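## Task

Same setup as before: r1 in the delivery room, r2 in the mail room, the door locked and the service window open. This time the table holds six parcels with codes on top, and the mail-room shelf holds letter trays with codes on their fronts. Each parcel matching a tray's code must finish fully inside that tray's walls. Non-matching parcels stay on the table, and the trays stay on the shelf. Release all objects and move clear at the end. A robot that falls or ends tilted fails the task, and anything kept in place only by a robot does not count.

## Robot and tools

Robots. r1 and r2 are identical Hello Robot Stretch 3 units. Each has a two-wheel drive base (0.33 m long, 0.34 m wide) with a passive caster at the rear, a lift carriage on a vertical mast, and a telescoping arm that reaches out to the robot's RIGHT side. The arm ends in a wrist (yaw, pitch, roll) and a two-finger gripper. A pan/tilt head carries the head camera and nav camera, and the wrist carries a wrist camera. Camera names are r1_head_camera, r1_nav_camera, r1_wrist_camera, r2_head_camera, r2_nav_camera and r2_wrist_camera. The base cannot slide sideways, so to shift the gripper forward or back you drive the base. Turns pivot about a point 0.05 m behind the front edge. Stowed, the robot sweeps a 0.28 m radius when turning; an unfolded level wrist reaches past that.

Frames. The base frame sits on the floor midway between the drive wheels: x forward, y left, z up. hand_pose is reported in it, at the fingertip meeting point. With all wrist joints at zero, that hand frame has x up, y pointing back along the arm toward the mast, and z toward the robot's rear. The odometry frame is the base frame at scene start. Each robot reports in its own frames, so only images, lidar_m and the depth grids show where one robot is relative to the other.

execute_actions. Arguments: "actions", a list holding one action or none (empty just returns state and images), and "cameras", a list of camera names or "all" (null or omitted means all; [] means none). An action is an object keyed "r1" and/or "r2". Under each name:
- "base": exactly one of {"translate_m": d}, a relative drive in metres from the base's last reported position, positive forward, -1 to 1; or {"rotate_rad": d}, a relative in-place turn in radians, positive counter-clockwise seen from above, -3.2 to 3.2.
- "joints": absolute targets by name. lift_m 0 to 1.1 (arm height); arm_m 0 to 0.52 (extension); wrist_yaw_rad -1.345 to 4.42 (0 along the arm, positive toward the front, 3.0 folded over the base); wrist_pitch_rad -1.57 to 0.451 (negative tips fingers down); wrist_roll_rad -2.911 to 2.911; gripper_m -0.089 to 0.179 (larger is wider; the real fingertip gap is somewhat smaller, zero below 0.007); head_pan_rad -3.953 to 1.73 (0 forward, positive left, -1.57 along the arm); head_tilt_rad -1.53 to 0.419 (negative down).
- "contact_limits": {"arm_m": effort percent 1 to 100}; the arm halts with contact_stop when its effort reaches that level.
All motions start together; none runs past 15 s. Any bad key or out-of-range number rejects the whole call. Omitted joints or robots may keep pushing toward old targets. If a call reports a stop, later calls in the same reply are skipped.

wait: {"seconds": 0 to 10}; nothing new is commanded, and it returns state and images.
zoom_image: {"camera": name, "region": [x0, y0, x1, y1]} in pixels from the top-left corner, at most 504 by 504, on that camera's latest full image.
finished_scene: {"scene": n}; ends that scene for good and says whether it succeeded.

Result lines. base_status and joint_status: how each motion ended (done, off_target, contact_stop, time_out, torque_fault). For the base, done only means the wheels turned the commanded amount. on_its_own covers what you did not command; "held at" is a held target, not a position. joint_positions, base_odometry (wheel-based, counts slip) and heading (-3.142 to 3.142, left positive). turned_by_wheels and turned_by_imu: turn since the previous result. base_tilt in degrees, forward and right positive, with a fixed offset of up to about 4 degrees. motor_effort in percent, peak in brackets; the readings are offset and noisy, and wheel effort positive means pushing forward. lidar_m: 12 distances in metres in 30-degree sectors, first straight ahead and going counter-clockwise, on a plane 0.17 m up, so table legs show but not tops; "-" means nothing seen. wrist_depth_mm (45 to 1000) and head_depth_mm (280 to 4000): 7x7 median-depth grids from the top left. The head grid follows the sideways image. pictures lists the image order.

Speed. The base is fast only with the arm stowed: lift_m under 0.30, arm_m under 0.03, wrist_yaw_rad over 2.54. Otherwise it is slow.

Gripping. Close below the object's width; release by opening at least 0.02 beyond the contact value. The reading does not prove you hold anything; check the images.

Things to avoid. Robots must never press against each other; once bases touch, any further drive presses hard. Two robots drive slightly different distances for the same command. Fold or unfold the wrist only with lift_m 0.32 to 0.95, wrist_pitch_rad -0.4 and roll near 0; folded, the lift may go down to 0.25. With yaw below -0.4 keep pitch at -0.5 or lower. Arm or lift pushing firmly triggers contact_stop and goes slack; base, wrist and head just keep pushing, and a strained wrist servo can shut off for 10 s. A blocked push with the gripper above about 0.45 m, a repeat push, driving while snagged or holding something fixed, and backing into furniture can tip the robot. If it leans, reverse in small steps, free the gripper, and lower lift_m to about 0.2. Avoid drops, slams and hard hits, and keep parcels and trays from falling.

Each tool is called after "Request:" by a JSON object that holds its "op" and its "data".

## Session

Request:
{"op": "execute_actions", "data": {"actions": []}}

Scene clock: 0.00 s.
r1.base_odometry: x=+0.000 y=+0.000 heading=+0.000 (m, m, rad; r1's odometry frame)
r1.turned_by_wheels: +0.000 (rad since the last result)
r1.turned_by_imu: +0.000 (rad since the last result)
r1.base_tilt: forward=+1.5 right=-0.6 (deg)
r1.lidar_m: 3.40 1.65 1.06 0.96 0.97 1.02 0.93 0.93 1.15 2.27 1.30 1.34
r1.head_depth_mm: 1994 3094 3626 3634 3666 2750 2125 / 2010 3079 3553 3609 3594 3088 2111 / 2010 3134 3486 3533 3573 3104 2137 / 2003 3103 3471 3504 3488 3076 2122 / 2026 3096 3376 3401 3482 3074 2099 / 2021 3160 3331 3345 3351 3066 2109 / 2028 3136 3294 3249 3281 3084 2100
r1.base_status: not commanded
r1.joint_positions: lift_m=+0.577 arm_m=+0.000 wrist_yaw_rad=+3.139 wrist_pitch_rad=-0.547 wrist_roll_rad=+0.020 gripper_m=+0.037 head_pan_rad=-0.003 head_tilt_rad=-0.003
r1.joint_status: not commanded
r1.motor_effort: left_wheel=+1 right_wheel=+0 lift_m=+25 arm_m=+0 wrist_yaw_rad=+0 wrist_pitch_rad=+7 wrist_roll_rad=+0 gripper_m=+0 head_pan_rad=+0 head_tilt_rad=+2 (%)
r1.hand_pose: x=-0.0207 y=+0.0613 z=+0.5619 quat_wxyz=(+0.194, +0.687, +0.188, +0.674) (m; r1's base frame)
r1.wrist_depth_mm: 842 895 - 926 994 - - / 945 972 - - - - - / - - - - - - - / - - - - - - - / 871 870 878 878 853 857 856 / 753 757 764 758 776 768 754 / 683 672 686 698 660 668 663
r2.base_odometry: x=+0.000 y=+0.000 heading=+0.000 (m, m, rad; r2's odometry frame)
r2.turned_by_wheels: +0.000 (rad since the last result)
r2.turned_by_imu: +0.000 (rad since the last result)
r2.base_tilt: forward=-0.5 right=+0.1 (deg)
r2.lidar_m: 3.10 2.96 2.48 2.47 1.44 1.21 1.20 1.36 2.26 2.26 2.55 3.10
r2.head_depth_mm: 2031 2875 2902 2881 2875 2894 2418 / 2044 2920 2955 2949 2911 2949 2426 / 2051 2981 3009 3018 3020 2997 2408 / 2043 3066 3061 3086 3090 3066 2387 / 2064 3081 3163 3152 3139 3156 2402 / 2073 3104 3243 3219 3215 3193 2383 / 2070 3131 3302 3302 3309 3302 2379
r2.base_status: not commanded
r2.joint_positions: lift_m=+0.520 arm_m=-0.001 wrist_yaw_rad=+3.154 wrist_pitch_rad=-0.423 wrist_roll_rad=-0.004 gripper_m=+0.037 head_pan_rad=+0.020 head_tilt_rad=+0.007
r2.joint_status: not commanded
r2.motor_effort: left_wheel=-1 right_wheel=+0 lift_m=+28 arm_m=+0 wrist_yaw_rad=+0 wrist_pitch_rad=+8 wrist_roll_rad=+1 gripper_m=+0 head_pan_rad=+0 head_tilt_rad=+2 (%)
r2.hand_pose: x=-0.0239 y=+0.0796 z=+0.5318 quat_wxyz=(+0.144, +0.689, +0.153, +0.694) (m; r2's base frame)
r2.wrist_depth_mm: - - - - - - - / - - - - - - - / - - - - - - - / - - - - - - - / 956 953 941 943 922 889 890 / 796 783 768 796 801 758 746 / 679 667 660 669 634 661 632
pictures: r1_head_camera (sideways: a quarter turn clockwise sets it upright), r1_nav_camera (sideways: a quarter turn counterclockwise sets it upright), r1_wrist_camera, r2_head_camera (sideways: a quarter turn clockwise sets it upright), r2_nav_camera (sideways: a quarter turn counterclockwise sets it upright), r2_wrist_camera
Images, in order (width x height): r1_head_camera 896x504, r1_nav_camera 672x504, r1_wrist_camera 644x364, r2_head_camera 896x504, r2_nav_camera 672x504, r2_wrist_camera 644x364.

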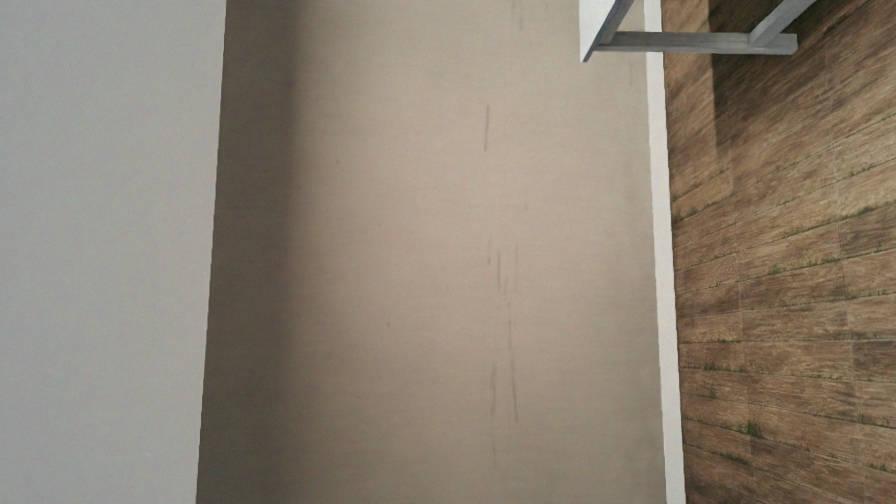

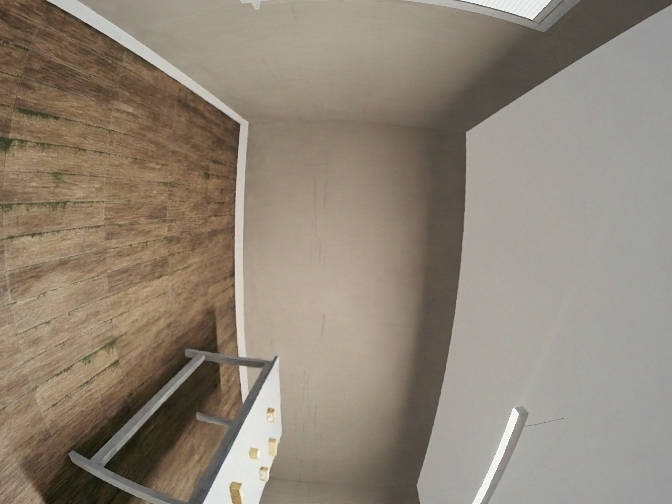

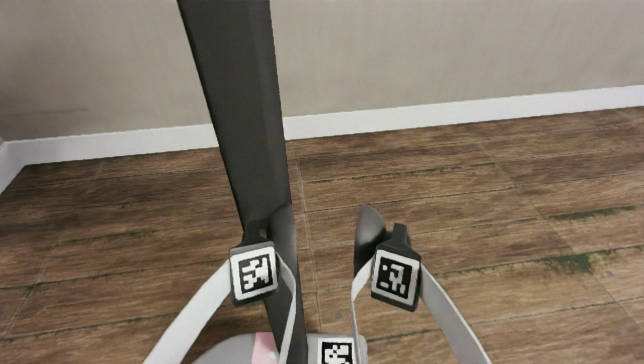

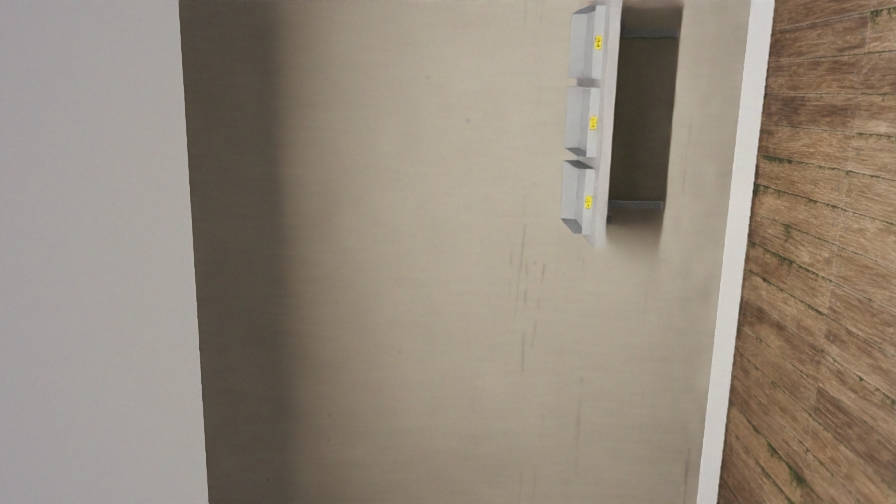

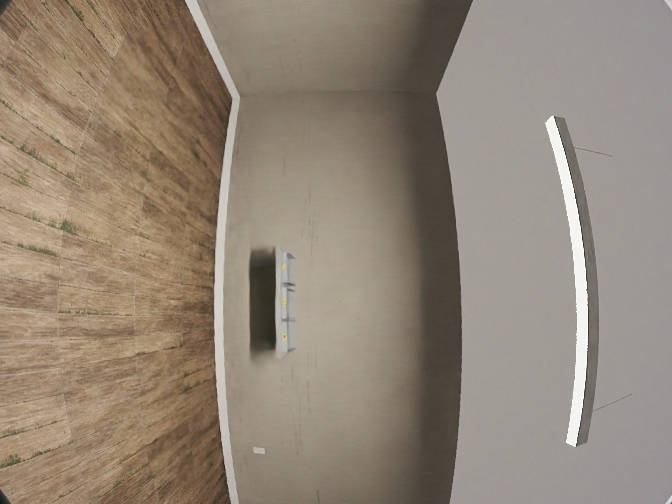

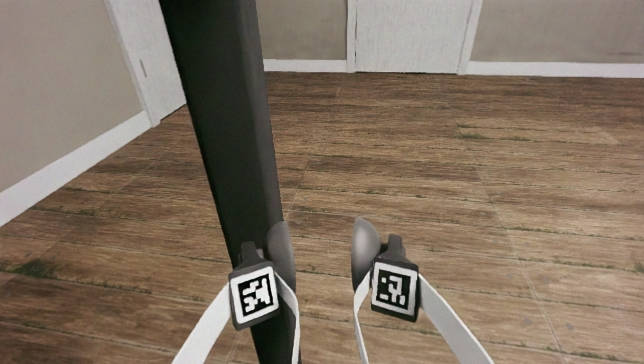

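Request:
{"op": "zoom_image", "data": {"camera": "r2_head_camera", "region": [540, 0, 660, 250]}}

Region (540, 0, 660, 250) of r2_head_camera's 896x504 image, scaled by 2.016, with more detail than that image has; it fills the left 242 columns of this view, and the rest is white.

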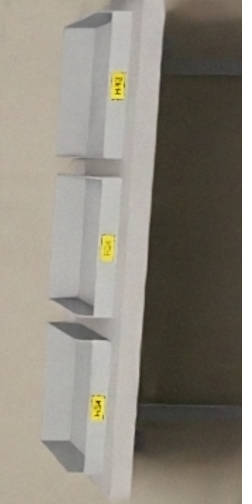

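Request:
{"op": "zoom_image", "data": {"camera": "r2_head_camera", "region": [575, 20, 625, 65]}}

Request:
{"op": "zoom_image", "data": {"camera": "r2_head_camera", "region": [570, 100, 620, 145]}}

Request:
{"op": "zoom_image", "data": {"camera": "r2_head_camera", "region": [565, 180, 615, 225]}}

Region (575, 20, 625, 65) of r2_head_camera's 896x504 image, scaled by 10.080, with more detail than that image has; it fills the top 454 rows of this view, and the rest is white.

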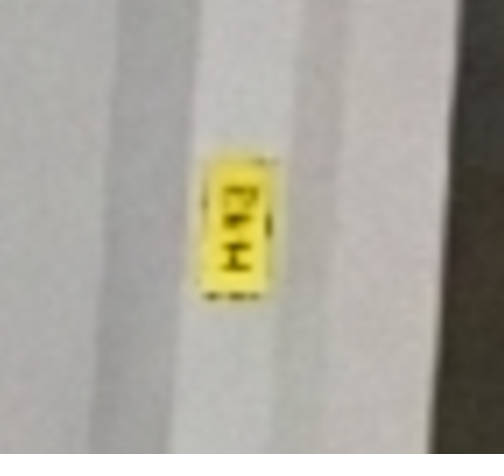

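Region (570, 100, 620, 145) of r2_head_camera's 896x504 image, scaled by 10.080, with more detail than that image has; it fills the top 454 rows of this view, and the rest is white.

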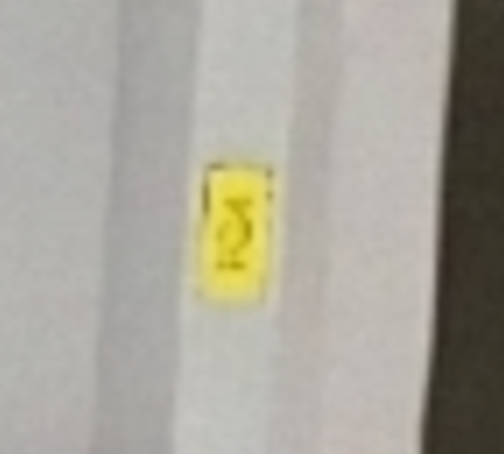

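Region (565, 180, 615, 225) of r2_head_camera's 896x504 image, scaled by 10.080, with more detail than that image has; it fills the top 454 rows of this view, and the rest is white.

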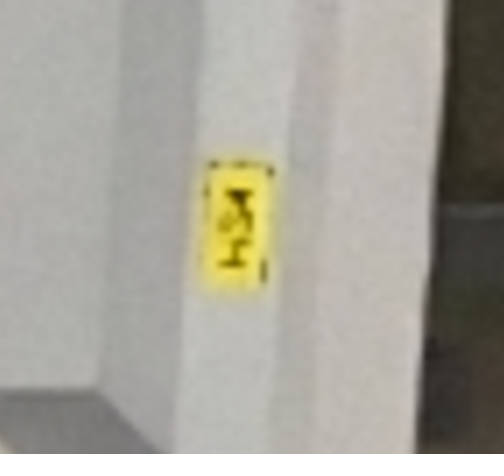

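Request:
{"op": "execute_actions", "data": {"actions": [{"r1": {"base": {"rotate_rad": -0.83}, "joints": {"lift_m": 0.78, "wrist_pitch_rad": -0.4, "head_pan_rad": 0.22, "head_tilt_rad": -0.3}}, "r2": {"base": {"rotate_rad": -0.17}, "joints": {"lift_m": 0.285, "wrist_yaw_rad": 2.9, "wrist_pitch_rad": -0.4, "head_tilt_rad": -0.25, "head_pan_rad": 0.0}}}], "cameras": ["r1_head_camera", "r1_nav_camera", "r2_head_camera"]}}

Scene clock: 16.47 s.
r1.base_odometry: x=+0.000 y=+0.000 heading=-0.830 (m, m, rad; r1's odometry frame)
r1.turned_by_wheels: -0.830 (rad since the last result)
r1.turned_by_imu: -0.834 (rad since the last result)
r1.base_tilt: forward=+1.5 right=-0.6 (deg)
r1.lidar_m: 1.30 1.63 3.13 1.30 0.98 0.96 1.01 0.95 0.93 0.98 1.40 3.81
r1.head_depth_mm: 3694 3940 - 1873 2467 1886 1491 / - - - 1713 2241 1821 1485 / - - - 1689 2593 1767 1484 / - - - 1866 2617 1829 1481 / 3739 - - 2233 2592 1881 1485 / 3463 3706 3847 3234 2430 1890 1480 / 3247 3345 3539 3526 2560 1893 1489
r1.base_status: done
r1.joint_positions: lift_m=+0.780 arm_m=+0.000 wrist_yaw_rad=+3.139 wrist_pitch_rad=-0.420 wrist_roll_rad=+0.020 gripper_m=+0.037 head_pan_rad=+0.213 head_tilt_rad=-0.296
r1.joint_status: all done
r1.motor_effort: left_wheel=+5(12) right_wheel=-2(4) lift_m=+26(28) arm_m=-1(1) wrist_yaw_rad=+0(0) wrist_pitch_rad=+10(12) wrist_roll_rad=+0(0) gripper_m=+0(0) head_pan_rad=+3(25) head_tilt_rad=-2(28) (%)
r1.hand_pose: x=-0.0207 y=+0.0791 z=+0.7921 quat_wxyz=(+0.150, +0.698, +0.145, +0.685) (m; r1's base frame)
r1.wrist_depth_mm: 720 904 - - - - - / 746 942 - - - - - / 789 - - - - - - / 809 - - - - - - / 861 - - - - - - / 904 - - - - - - / 931 925 910 909 909 922 933
r2.base_odometry: x=+0.000 y=+0.000 heading=-0.170 (m, m, rad; r2's odometry frame)
r2.turned_by_wheels: -0.170 (rad since the last result)
r2.turned_by_imu: -0.173 (rad since the last result)
r2.base_tilt: forward=-0.6 right=+0.0 (deg)
r2.lidar_m: 3.10 3.27 2.52 2.46 1.63 1.24 1.21 1.27 1.80 2.26 2.38 3.17
r2.head_depth_mm: 2699 2790 2917 3089 3033 2161 1680 / 2718 2833 2932 3076 3031 2159 1680 / 2714 2830 2952 3105 3021 2165 1675 / 2730 2834 2980 3101 2982 2152 1668 / 2738 2862 2975 3116 2999 2125 1664 / 2754 2856 2974 3154 2960 2144 1659 / 2755 2877 2998 3174 2957 2128 1657
r2.base_status: done
r2.joint_positions: lift_m=+0.286 arm_m=-0.001 wrist_yaw_rad=+2.904 wrist_pitch_rad=-0.422 wrist_roll_rad=-0.004 gripper_m=+0.037 head_pan_rad=+0.007 head_tilt_rad=-0.247
r2.joint_status: all done
r2.motor_effort: left_wheel=+3(10) right_wheel=-3(6) lift_m=+10(22) arm_m=+0(0) wrist_yaw_rad=-4(5) wrist_pitch_rad=+13(14) wrist_roll_rad=+0(0) gripper_m=+1(0) head_pan_rad=-3(5) head_tilt_rad=-2(27) (%)
r2.hand_pose: x=+0.0316 y=+0.0734 z=+0.2975 quat_wxyz=(+0.229, +0.702, +0.066, +0.671) (m; r2's base frame)
r2.wrist_depth_mm: - - - - - - - / - - - - - - - / - - - 977 989 970 926 / 767 - 751 746 730 728 717 / 611 - 602 602 610 584 562 / 510 492 - 501 507 487 475 / 444 - - 435 418 414 413
pictures: r1_head_camera (sideways: a quarter turn clockwise sets it upright), r1_nav_camera (sideways: a quarter turn counterclockwise sets it upright), r2_head_camera (sideways: a quarter turn clockwise sets it upright)
Images, in order (width x height): r1_head_camera 896x504, r1_nav_camera 672x504, r2_head_camera 896x504.

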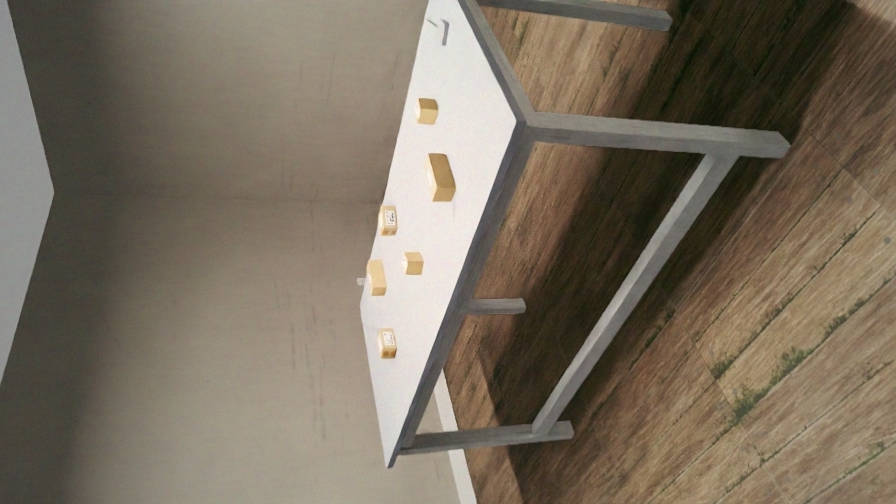

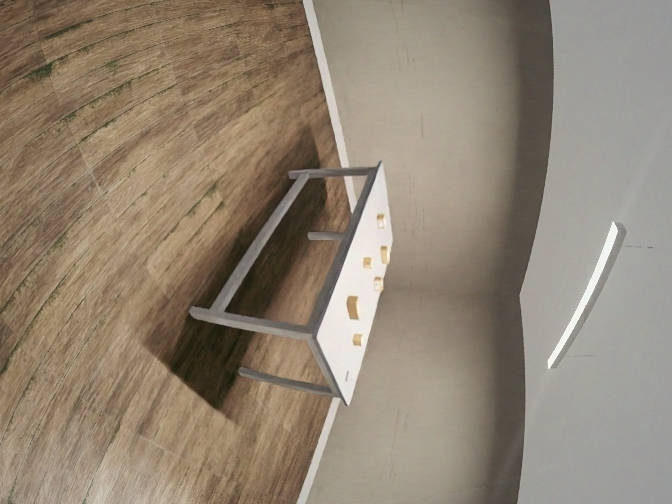

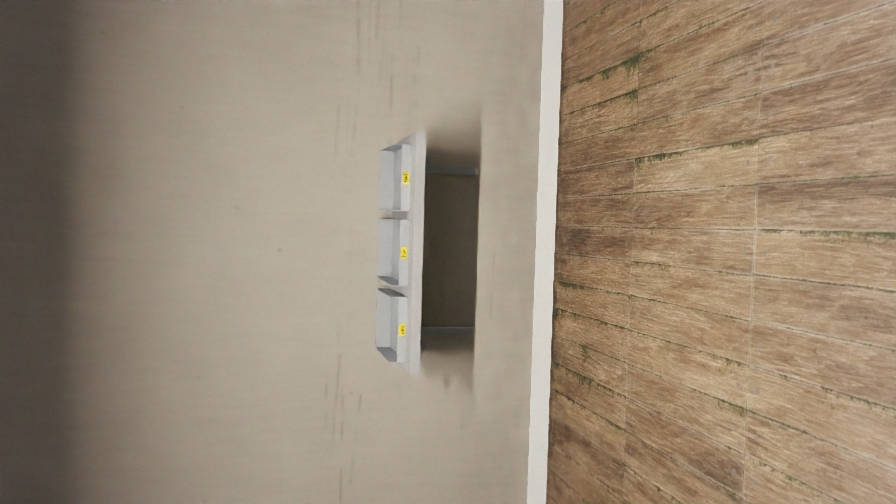

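Request:
{"op": "execute_actions", "data": {"actions": [{"r1": {"base": {"translate_m": 0.92}, "joints": {"lift_m": 0.94, "wrist_yaw_rad": 0.0, "gripper_m": 0.11, "head_pan_rad": 0.3, "head_tilt_rad": -0.5}}, "r2": {"base": {"translate_m": 1.0}, "joints": {"head_tilt_rad": -0.3}}}], "cameras": ["r1_head_camera", "r2_head_camera"]}}

Scene clock: 28.27 s.
r1.base_odometry: x=+0.621 y=-0.679 heading=-0.830 (m, m, rad; r1's odometry frame)
r1.turned_by_wheels: +0.000 (rad since the last result)
r1.turned_by_imu: +0.007 (rad since the last result)
r1.base_tilt: forward=+1.5 right=-0.7 (deg)
r1.lidar_m: 0.38 0.47 1.57 2.33 1.78 1.73 1.83 1.47 1.43 1.51 2.16 0.97
r1.head_depth_mm: 3072 3315 3447 1077 801 637 1259 / 3361 3632 3756 1080 800 636 569 / 3466 3890 - 1076 799 635 569 / 3164 3523 1649 1077 798 655 1282 / 2975 3190 1520 1073 796 1460 1202 / 2739 3011 1640 1074 895 1508 1248 / 2602 2760 1646 1126 1871 1497 1286
r1.base_status: done
r1.joint_positions: lift_m=+0.940 arm_m=+0.000 wrist_yaw_rad=+0.002 wrist_pitch_rad=-0.419 wrist_roll_rad=+0.020 gripper_m=+0.110 head_pan_rad=+0.293 head_tilt_rad=-0.494
r1.joint_status: all done
r1.motor_effort: left_wheel=+4(11) right_wheel=-2(3) lift_m=+27(28) arm_m=-1(1) wrist_yaw_rad=-1(2) wrist_pitch_rad=+9(10) wrist_roll_rad=+0(0) gripper_m=+0(91) head_pan_rad=+5(14) head_tilt_rad=-4(24) (%)
r1.hand_pose: x=-0.0211 y=-0.3693 z=+0.9523 quat_wxyz=(+0.685, +0.146, -0.698, -0.148) (m; r1's base frame)
r1.wrist_depth_mm: - - - - - 968 867 / - - - - - - 938 / - - - - - - 981 / - - - - - - - / - - - - - - - / - - - - - - - / - - - - - - -
r2.base_odometry: x=+0.986 y=-0.169 heading=-0.170 (m, m, rad; r2's odometry frame)
r2.turned_by_wheels: +0.000 (rad since the last result)
r2.turned_by_imu: +0.011 (rad since the last result)
r2.base_tilt: forward=-0.6 right=+0.0 (deg)
r2.lidar_m: 2.10 2.23 2.49 2.43 2.55 2.25 2.20 2.32 2.37 2.31 2.44 2.15
r2.head_depth_mm: 1800 1895 1988 2099 2214 2010 1594 / 1810 1908 1999 2048 2250 2000 1596 / 1809 1912 2013 2054 2241 2007 1588 / 1832 1915 2021 2071 2255 2004 1584 / 1839 1928 2033 2067 2275 1996 1588 / 1848 1940 2036 2119 2289 1992 1574 / 1860 1959 2063 2190 2289 1990 1571
r2.base_status: done
r2.joint_positions: lift_m=+0.286 arm_m=-0.001 wrist_yaw_rad=+2.903 wrist_pitch_rad=-0.422 wrist_roll_rad=-0.004 gripper_m=+0.037 head_pan_rad=+0.007 head_tilt_rad=-0.297
r2.joint_status: all done
r2.motor_effort: left_wheel=+1(15) right_wheel=-1(3) lift_m=+10(10) arm_m=+0(1) wrist_yaw_rad=-3(3) wrist_pitch_rad=+12(13) wrist_roll_rad=+0(1) gripper_m=+0(1) head_pan_rad=-2(2) head_tilt_rad=-2(12) (%)
r2.hand_pose: x=+0.0317 y=+0.0734 z=+0.2975 quat_wxyz=(+0.230, +0.702, +0.066, +0.671) (m; r2's base frame)
r2.wrist_depth_mm: - - - - - - - / - - - - - - - / - - - - 982 960 962 / 758 - 765 744 734 720 708 / 614 - 597 593 604 584 579 / 510 487 - 509 510 487 479 / 450 - - 432 421 415 409
pictures: r1_head_camera (sideways: a quarter turn clockwise sets it upright), r2_head_camera (sideways: a quarter turn clockwise sets it upright)
Images, in order (width x height): r1_head_camera 896x504, r2_head_camera 896x504.

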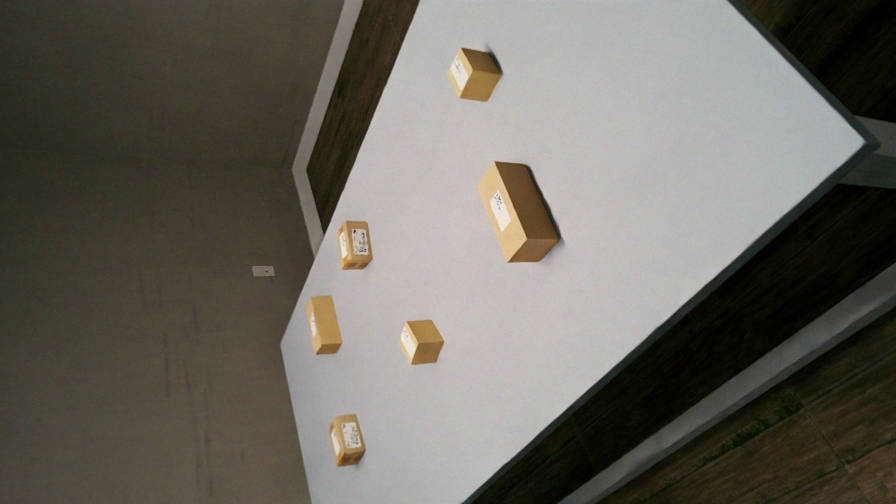

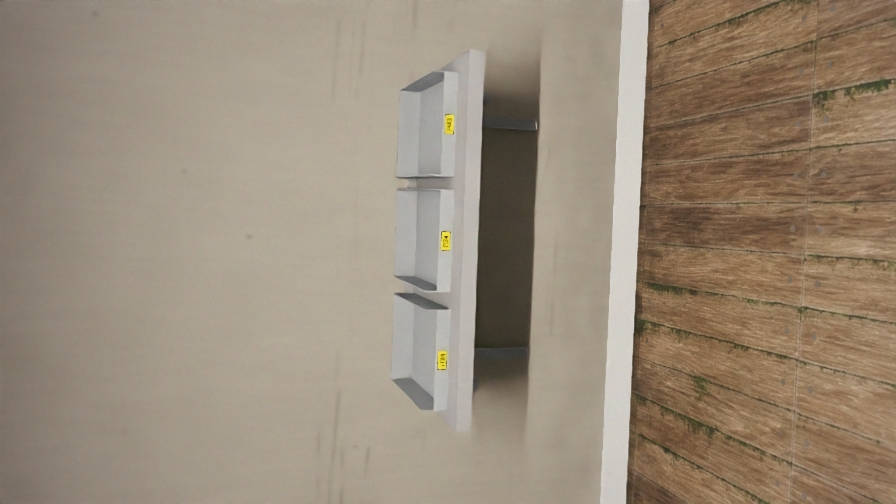

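Request:
{"op": "zoom_image", "data": {"camera": "r2_head_camera", "region": [420, 95, 480, 155]}}

Request:
{"op": "zoom_image", "data": {"camera": "r2_head_camera", "region": [415, 210, 475, 270]}}

Request:
{"op": "zoom_image", "data": {"camera": "r2_head_camera", "region": [412, 330, 472, 390]}}

Request:
{"op": "zoom_image", "data": {"camera": "r1_head_camera", "region": [430, 30, 580, 280]}}

Region (420, 95, 480, 155) of r2_head_camera's 896x504 image, scaled by 8.400, with more detail than that image has.

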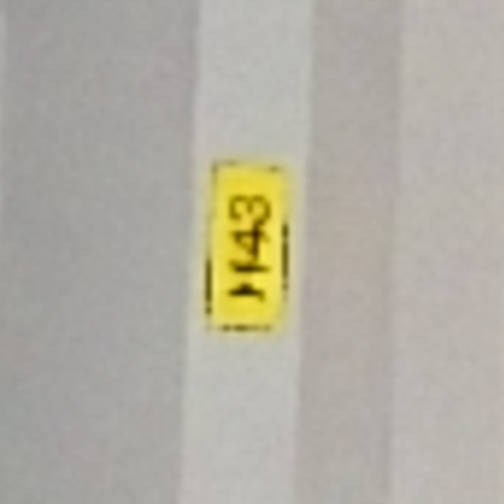

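Region (415, 210, 475, 270) of r2_head_camera's 896x504 image, scaled by 8.400, with more detail than that image has.

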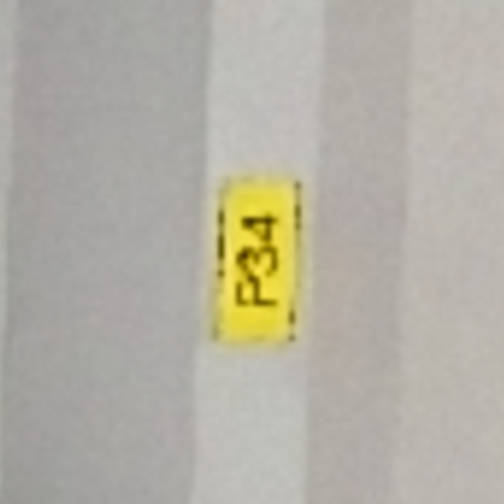

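Region (412, 330, 472, 390) of r2_head_camera's 896x504 image, scaled by 8.400, with more detail than that image has.

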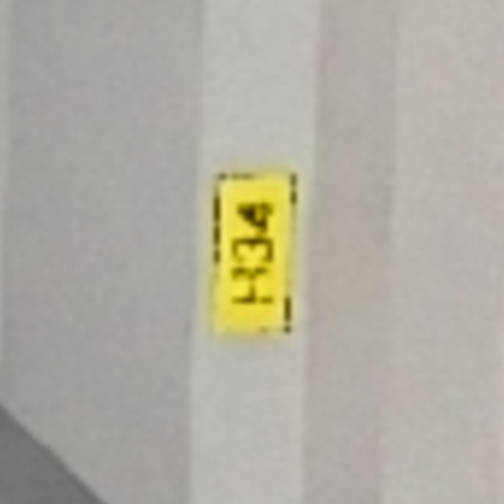

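Region (430, 30, 580, 280) of r1_head_camera's 896x504 image, scaled by 2.016, with more detail than that image has; it fills the left 302 columns of this view, and the rest is white.

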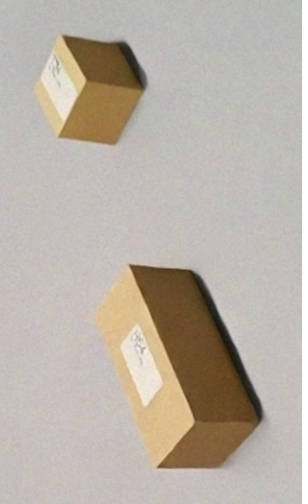

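Request:
{"op": "execute_actions", "data": {"actions": [{"r1": {"base": {"rotate_rad": 0.995}, "joints": {"lift_m": 0.97, "wrist_pitch_rad": -0.85, "head_pan_rad": -0.9, "head_tilt_rad": -0.65}}, "r2": {"base": {"translate_m": 0.3}}}], "cameras": ["r1_head_camera", "r2_head_camera"]}}

Request:
{"op": "execute_actions", "data": {"actions": [{"r1": {"base": {"translate_m": 0.4}, "joints": {"arm_m": 0.1, "head_pan_rad": -1.25, "head_tilt_rad": -0.7}}, "r2": {"base": {"rotate_rad": -0.1}, "joints": {"head_pan_rad": 0.1}}}], "cameras": ["r1_head_camera", "r1_wrist_camera", "r2_head_camera"]}}

Scene clock: 34.83 s.
r1.base_odometry: x=+0.621 y=-0.679 heading=+0.165 (m, m, rad; r1's odometry frame)
r1.turned_by_wheels: +0.995 (rad since the last result)
r1.turned_by_imu: +1.003 (rad since the last result)
r1.base_tilt: forward=+1.5 right=-0.7 (deg)
r1.lidar_m: 1.25 2.44 1.80 1.73 1.80 1.48 1.43 1.49 2.05 0.97 0.38 0.45
r1.head_depth_mm: 2785 3045 2780 886 1546 1402 1195 / 2974 3286 1138 853 724 1392 1194 / 3230 3501 1140 853 682 1293 1165 / 3438 3741 1138 853 682 610 938 / 3501 3739 1142 824 681 1355 1144 / 3181 3367 1142 854 746 1323 1185 / 2888 1704 1085 853 1615 1361 1192
r1.base_status: done
r1.joint_positions: lift_m=+0.970 arm_m=+0.000 wrist_yaw_rad=+0.001 wrist_pitch_rad=-0.859 wrist_roll_rad=+0.020 gripper_m=+0.110 head_pan_rad=-0.893 head_tilt_rad=-0.642
r1.joint_status: all done
r1.motor_effort: left_wheel=-2(7) right_wheel=+2(4) lift_m=+26(28) arm_m=-1(1) wrist_yaw_rad=+0(1) wrist_pitch_rad=+4(8) wrist_roll_rad=+0(0) gripper_m=+0(0) head_pan_rad=-1(41) head_tilt_rad=-5(25) (%)
r1.hand_pose: x=-0.0214 y=-0.2943 z=+0.8989 quat_wxyz=(+0.637, +0.292, -0.649, -0.297) (m; r1's base frame)
r1.wrist_depth_mm: 471 473 - - - - - / 418 418 - - - - - / 372 386 - - - - - / 339 354 - - - - - / 311 411 - - - - - / 288 356 - - - - - / 934 928 942 944 960 924 963
r2.base_odometry: x=+1.281 y=-0.220 heading=-0.170 (m, m, rad; r2's odometry frame)
r2.turned_by_wheels: +0.000 (rad since the last result)
r2.turned_by_imu: +0.004 (rad since the last result)
r2.base_tilt: forward=-0.6 right=+0.1 (deg)
r2.lidar_m: 1.81 1.91 2.47 2.41 2.53 2.56 2.50 2.63 2.39 2.34 2.42 1.85
r2.head_depth_mm: 1541 1610 1705 1762 1899 1968 1591 / 1545 1630 1713 1768 1916 1979 1593 / 1555 1633 1725 1763 1925 1991 1584 / 1565 1647 1732 1767 1937 2000 1581 / 1569 1648 1745 1765 1955 1985 1582 / 1577 1666 1750 1747 1960 1995 1574 / 1590 1669 1766 1846 1972 1988 1578
r2.base_status: done
r2.joint_positions: lift_m=+0.286 arm_m=-0.001 wrist_yaw_rad=+2.903 wrist_pitch_rad=-0.422 wrist_roll_rad=-0.004 gripper_m=+0.037 head_pan_rad=+0.007 head_tilt_rad=-0.297
r2.joint_status: not commanded
r2.motor_effort: left_wheel=+0(14) right_wheel=-1(3) lift_m=+11(10) arm_m=+0(0) wrist_yaw_rad=-3(4) wrist_pitch_rad=+13(13) wrist_roll_rad=+0(1) gripper_m=+0(0) head_pan_rad=-3(3) head_tilt_rad=-2(2) (%)
r2.hand_pose: x=+0.0317 y=+0.0734 z=+0.2975 quat_wxyz=(+0.230, +0.702, +0.065, +0.671) (m; r2's base frame)
r2.wrist_depth_mm: - - - - - - - / - - - - - - - / - - - 980 976 987 918 / 750 - 743 754 729 724 716 / 614 - 611 605 596 580 573 / 508 487 - 502 511 485 489 / 445 - - 429 423 422 415
pictures: r1_head_camera (sideways: a quarter turn clockwise sets it upright), r2_head_camera (sideways: a quarter turn clockwise sets it upright)
Images, in order (width x height): r1_head_camera 896x504, r2_head_camera 896x504.

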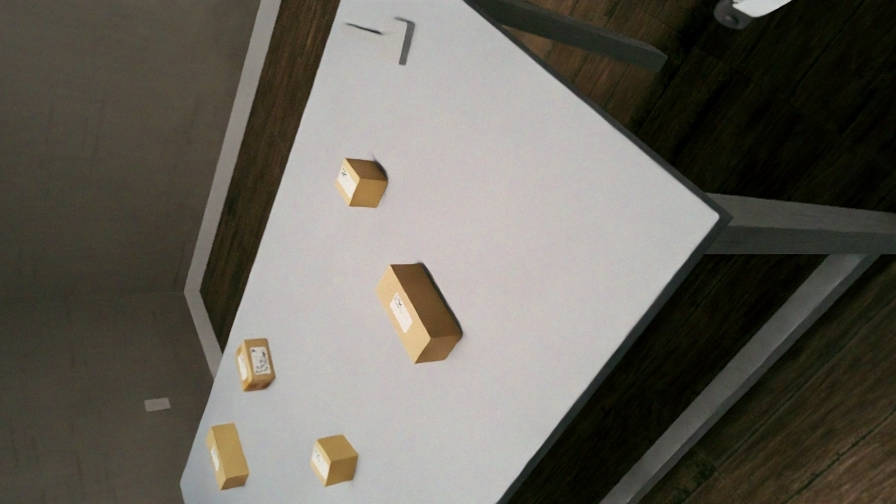

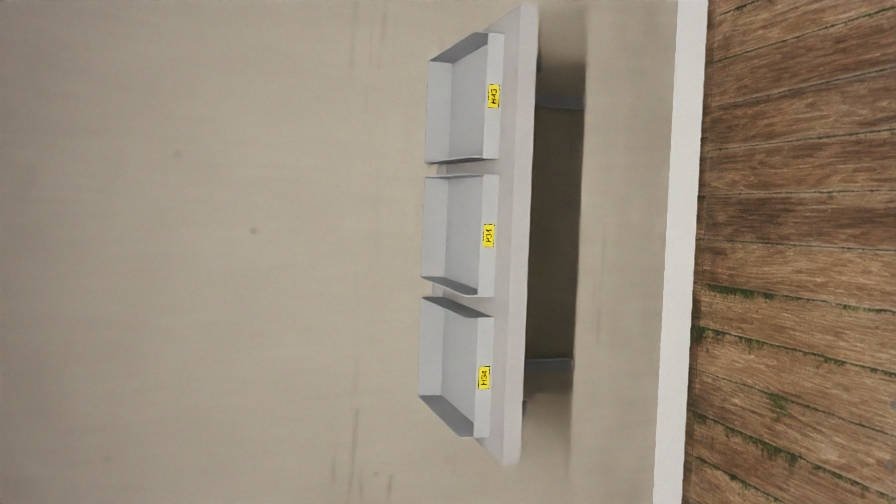

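Scene clock: 39.77 s.
r1.base_odometry: x=+1.016 y=-0.613 heading=+0.165 (m, m, rad; r1's odometry frame)
r1.turned_by_wheels: +0.000 (rad since the last result)
r1.turned_by_imu: +0.003 (rad since the last result)
r1.base_tilt: forward=+1.5 right=-0.6 (deg)
r1.lidar_m: 1.27 2.44 1.80 1.73 1.80 1.89 1.83 1.91 0.33 0.32 0.33 0.45
r1.head_depth_mm: 2576 2848 1040 777 - 551 680 / 2633 2939 1039 799 637 552 1149 / 2724 3055 1038 776 651 551 1169 / 2843 3126 1031 804 651 576 1169 / 2962 3271 1038 798 654 590 1124 / 3054 3355 1033 799 653 1294 1126 / 3159 3410 1029 775 654 1328 1132
r1.base_status: done
r1.joint_positions: lift_m=+0.970 arm_m=+0.100 wrist_yaw_rad=+0.001 wrist_pitch_rad=-0.859 wrist_roll_rad=+0.020 gripper_m=+0.110 head_pan_rad=-1.243 head_tilt_rad=-0.691
r1.joint_status: all done
r1.motor_effort: left_wheel=-2(4) right_wheel=+2(6) lift_m=+27(27) arm_m=+2(2) wrist_yaw_rad=+0(0) wrist_pitch_rad=+5(5) wrist_roll_rad=+0(0) gripper_m=+0(0) head_pan_rad=-2(25) head_tilt_rad=-6(14) (%)
r1.hand_pose: x=-0.0215 y=-0.3938 z=+0.8987 quat_wxyz=(+0.637, +0.292, -0.649, -0.298) (m; r1's base frame)
r1.wrist_depth_mm: 474 475 443 457 458 - - / 419 418 416 413 410 - - / 379 321 364 369 366 - - / 340 286 337 338 333 - - / 312 305 310 308 307 312 - / 288 291 286 281 282 290 - / 268 264 264 263 259 259 948
r2.base_odometry: x=+1.281 y=-0.220 heading=-0.270 (m, m, rad; r2's odometry frame)
r2.turned_by_wheels: -0.100 (rad since the last result)
r2.turned_by_imu: -0.101 (rad since the last result)
r2.base_tilt: forward=-0.5 right=+0.0 (deg)
r2.lidar_m: 1.80 1.86 2.48 2.42 2.48 2.62 2.50 2.56 2.45 2.33 2.41 1.90
r2.head_depth_mm: 1545 1624 1705 1778 1914 1975 1598 / 1554 1624 1717 1761 1914 1984 1593 / 1558 1636 1724 1768 1935 2004 1589 / 1567 1647 1726 1774 1932 2003 1579 / 1562 1641 1741 1746 1935 1997 1574 / 1573 1657 1747 1746 1961 1988 1577 / 1587 1660 1751 1843 1966 1993 1573
r2.base_status: done
r2.joint_positions: lift_m=+0.286 arm_m=-0.001 wrist_yaw_rad=+2.903 wrist_pitch_rad=-0.422 wrist_roll_rad=-0.004 gripper_m=+0.037 head_pan_rad=+0.093 head_tilt_rad=-0.297
r2.joint_status: all done
r2.motor_effort: left_wheel=+2(12) right_wheel=-2(6) lift_m=+11(11) arm_m=-1(0) wrist_yaw_rad=-3(3) wrist_pitch_rad=+12(13) wrist_roll_rad=+0(1) gripper_m=+0(0) head_pan_rad=+3(11) head_tilt_rad=-2(2) (%)
r2.hand_pose: x=+0.0317 y=+0.0734 z=+0.2975 quat_wxyz=(+0.230, +0.702, +0.065, +0.671) (m; r2's base frame)
r2.wrist_depth_mm: - - - - - - - / - - - - - - - / - - - 977 981 958 942 / 748 - 756 737 734 722 710 / 613 - 612 602 607 581 577 / 507 490 - 507 505 483 480 / 446 - - 437 418 418 414
pictures: r1_head_camera (sideways: a quarter turn clockwise sets it upright), r1_wrist_camera, r2_head_camera (sideways: a quarter turn clockwise sets it upright)
Images, in order (width x height): r1_head_camera 896x504, r1_wrist_camera 644x364, r2_head_camera 896x504.

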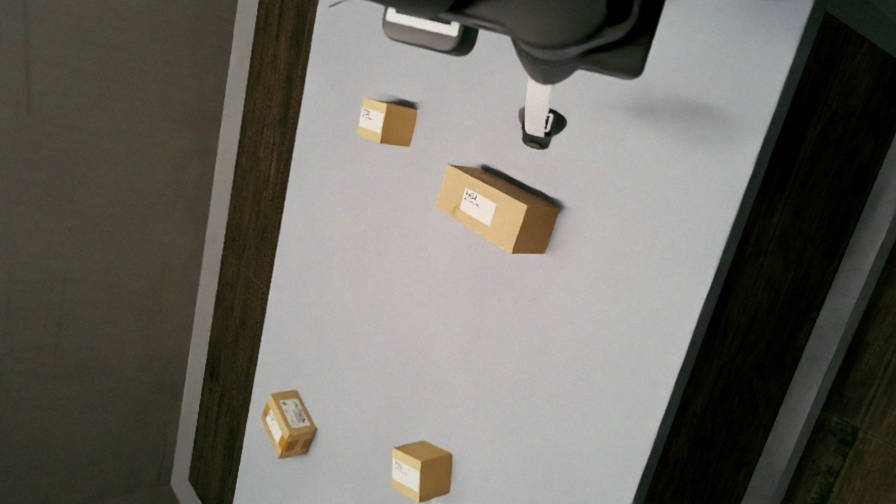

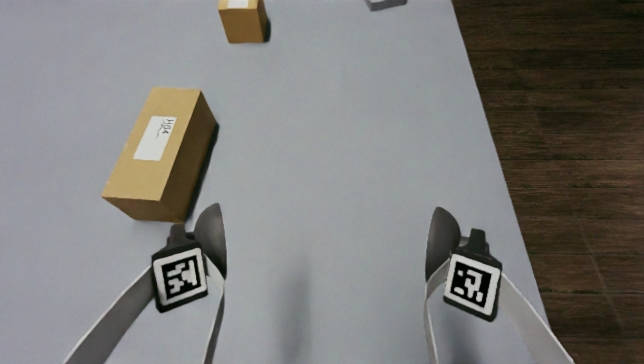

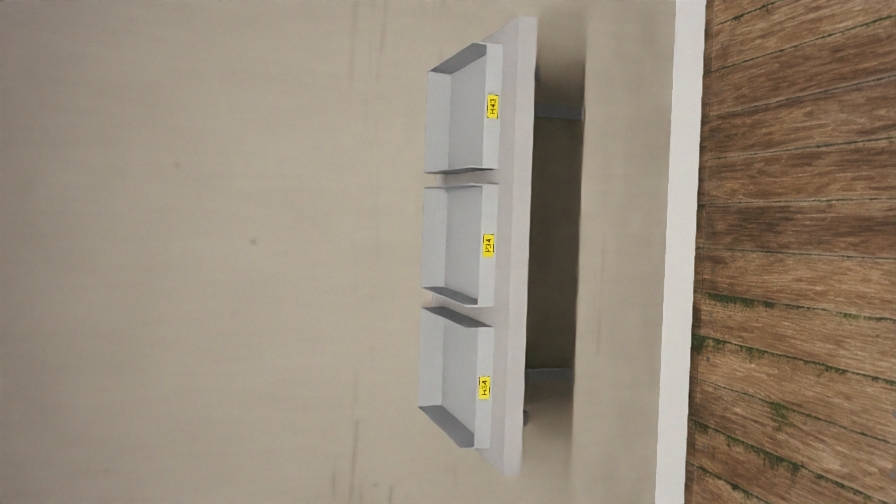

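Request:
{"op": "zoom_image", "data": {"camera": "r2_head_camera", "region": [440, 80, 540, 420]}}

Request:
{"op": "zoom_image", "data": {"camera": "r1_head_camera", "region": [430, 160, 530, 250]}}

Request:
{"op": "zoom_image", "data": {"camera": "r1_head_camera", "region": [345, 85, 425, 155]}}

Request:
{"op": "zoom_image", "data": {"camera": "r1_head_camera", "region": [380, 430, 460, 504]}}

Region (440, 80, 540, 420) of r2_head_camera's 896x504 image, scaled by 1.482, with more detail than that image has; it fills the left 148 columns of this view, and the rest is white.

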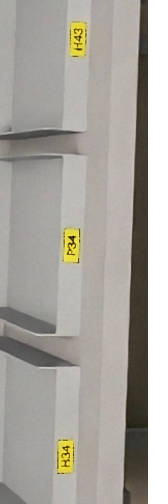

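Region (430, 160, 530, 250) of r1_head_camera's 896x504 image, scaled by 5.040, with more detail than that image has; it fills the top 454 rows of this view, and the rest is white.

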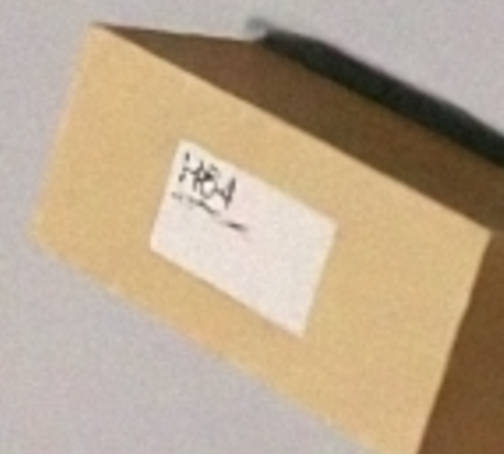

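Region (345, 85, 425, 155) of r1_head_camera's 896x504 image, scaled by 6.300, with more detail than that image has; it fills the top 441 rows of this view, and the rest is white.

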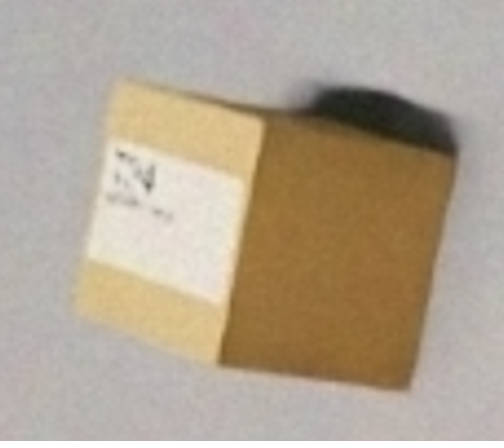

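Region (380, 430, 460, 504) of r1_head_camera's 896x504 image, scaled by 6.300, with more detail than that image has; it fills the top 466 rows of this view, and the rest is white.

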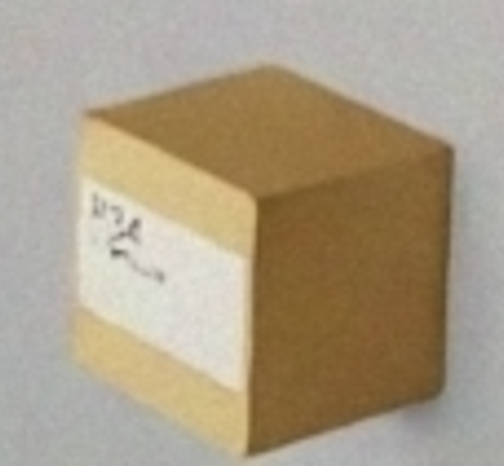

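Request:
{"op": "execute_actions", "data": {"actions": [{"r1": {"base": {"translate_m": 0.12}, "joints": {"arm_m": 0.23, "lift_m": 0.95, "head_pan_rad": -1.0, "head_tilt_rad": -0.65}}, "r2": {"base": {"translate_m": -0.25}, "joints": {"head_pan_rad": -3.14, "head_tilt_rad": -0.1}}}], "cameras": ["r1_head_camera", "r1_wrist_camera", "r2_head_camera"]}}

Scene clock: 45.97 s.
r1.base_odometry: x=+1.134 y=-0.593 heading=+0.165 (m, m, rad; r1's odometry frame)
r1.turned_by_wheels: +0.000 (rad since the last result)
r1.turned_by_imu: +0.002 (rad since the last result)
r1.base_tilt: forward=+1.5 right=-0.6 (deg)
r1.lidar_m: 2.37 2.44 1.79 1.73 1.80 2.03 1.96 2.04 0.33 0.32 0.33 0.45
r1.head_depth_mm: 2673 2961 2757 840 673 564 505 / 2824 3129 1110 839 674 563 1123 / 3018 3344 1055 835 672 564 1182 / 3230 3516 1057 784 672 604 1189 / 3178 3544 1108 835 673 1323 1144 / 2844 3085 1102 839 694 1374 1159 / 2584 2734 1111 839 732 1318 1185
r1.base_status: done
r1.joint_positions: lift_m=+0.950 arm_m=+0.230 wrist_yaw_rad=+0.001 wrist_pitch_rad=-0.860 wrist_roll_rad=+0.020 gripper_m=+0.110 head_pan_rad=-1.007 head_tilt_rad=-0.655
r1.joint_status: all done
r1.motor_effort: left_wheel=-2(4) right_wheel=+1(6) lift_m=+22(23) arm_m=+1(2) wrist_yaw_rad=+0(0) wrist_pitch_rad=+5(5) wrist_roll_rad=+0(0) gripper_m=+0(0) head_pan_rad=+2(24) head_tilt_rad=+2(11) (%)
r1.hand_pose: x=-0.0215 y=-0.5237 z=+0.8789 quat_wxyz=(+0.637, +0.292, -0.649, -0.298) (m; r1's base frame)
r1.wrist_depth_mm: 434 440 432 432 430 411 - / 391 389 385 359 379 379 - / 349 347 347 342 344 341 343 / 315 316 313 310 310 310 308 / 288 290 234 277 285 284 281 / 268 273 215 261 262 265 258 / 249 246 202 241 244 242 242
r2.base_odometry: x=+1.040 y=-0.153 heading=-0.269 (m, m, rad; r2's odometry frame)
r2.turned_by_wheels: +0.000 (rad since the last result)
r2.turned_by_imu: -0.002 (rad since the last result)
r2.base_tilt: forward=-0.7 right=-0.1 (deg)
r2.lidar_m: 2.06 2.11 2.52 2.40 2.45 2.36 2.25 2.32 2.46 2.34 2.41 2.16
r2.head_depth_mm: 2098 2149 2194 2242 2294 2350 1993 / 2087 2135 2181 2221 2283 2342 1994 / 2092 2132 2172 2228 2271 2314 1995 / 2075 2109 2174 2209 2263 2335 1974 / 2066 1919 - - 2255 2298 1984 / 2051 2063 2162 2205 2234 2292 1964 / 2060 2088 2129 2176 2244 2282 1959
r2.base_status: done
r2.joint_positions: lift_m=+0.286 arm_m=-0.001 wrist_yaw_rad=+2.903 wrist_pitch_rad=-0.422 wrist_roll_rad=-0.004 gripper_m=+0.037 head_pan_rad=-3.133 head_tilt_rad=-0.111
r2.joint_status: all done
r2.motor_effort: left_wheel=+3(9) right_wheel=-2(8) lift_m=+11(11) arm_m=+0(0) wrist_yaw_rad=-3(2) wrist_pitch_rad=+13(13) wrist_roll_rad=+0(1) gripper_m=+1(0) head_pan_rad=-2(33) head_tilt_rad=+6(29) (%)
r2.hand_pose: x=+0.0317 y=+0.0734 z=+0.2975 quat_wxyz=(+0.230, +0.702, +0.065, +0.671) (m; r2's base frame)
r2.wrist_depth_mm: - - - - - - - / - - - - - - - / - - - 983 996 958 943 / 744 - 744 720 749 722 703 / 609 - 613 606 598 575 578 / 511 491 - 510 506 486 486 / 445 - - 438 421 417 411
pictures: r1_head_camera (sideways: a quarter turn clockwise sets it upright), r1_wrist_camera, r2_head_camera (sideways: a quarter turn clockwise sets it upright)
Images, in order (width x height): r1_head_camera 896x504, r1_wrist_camera 644x364, r2_head_camera 896x504.

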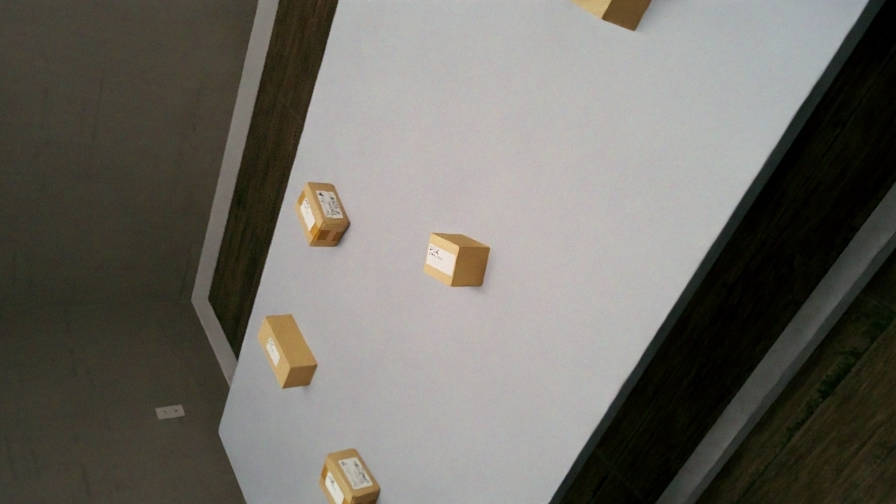

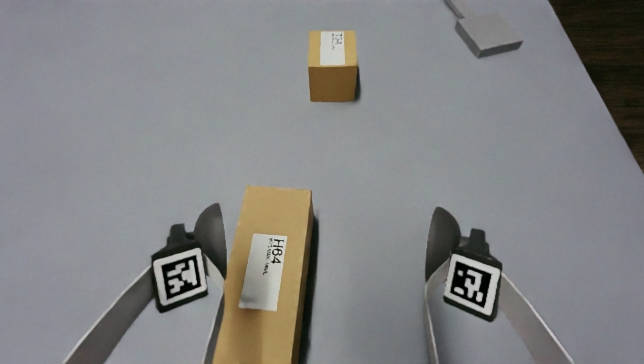

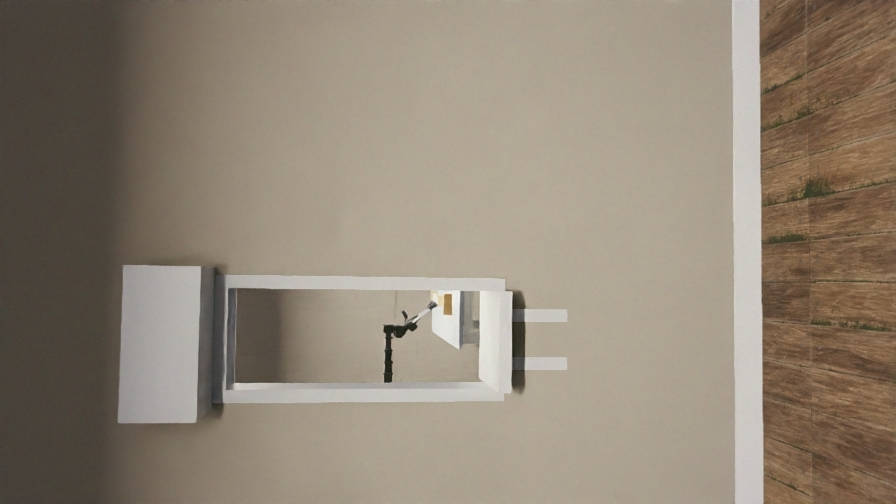

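Request:
{"op": "zoom_image", "data": {"camera": "r1_wrist_camera", "region": [295, 20, 375, 80]}}

Request:
{"op": "zoom_image", "data": {"camera": "r1_head_camera", "region": [415, 225, 495, 295]}}

Request:
{"op": "zoom_image", "data": {"camera": "r1_head_camera", "region": [285, 175, 365, 255]}}

Request:
{"op": "zoom_image", "data": {"camera": "r1_wrist_camera", "region": [225, 220, 315, 300]}}

Region (295, 20, 375, 80) of r1_wrist_camera's 644x364 image, scaled by 6.300; it fills the top 378 rows of this view, and the rest is white.

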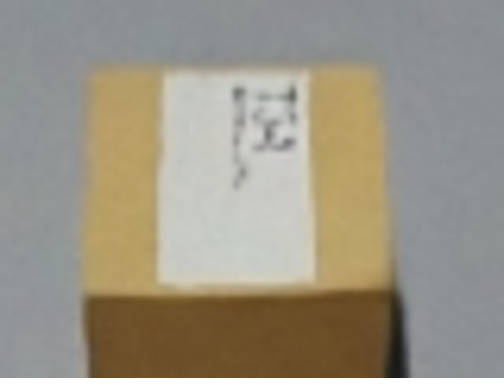

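Region (415, 225, 495, 295) of r1_head_camera's 896x504 image, scaled by 6.300, with more detail than that image has; it fills the top 441 rows of this view, and the rest is white.

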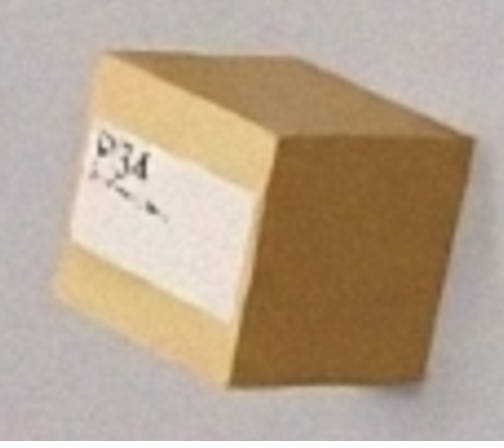

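Region (285, 175, 365, 255) of r1_head_camera's 896x504 image, scaled by 6.300, with more detail than that image has.

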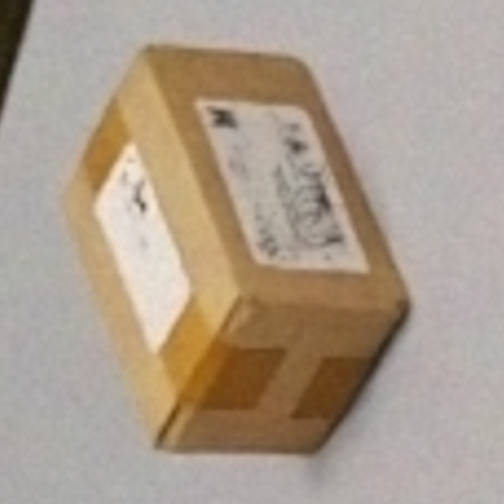

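Region (225, 220, 315, 300) of r1_wrist_camera's 644x364 image, scaled by 5.600.

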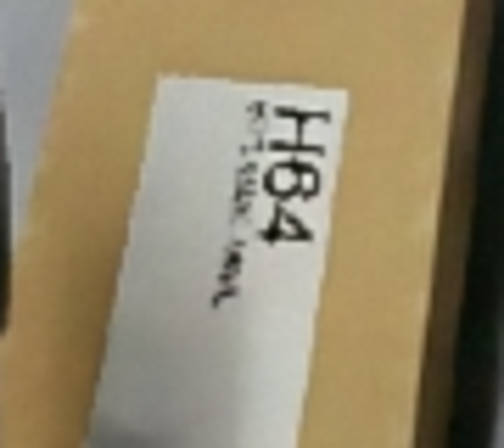

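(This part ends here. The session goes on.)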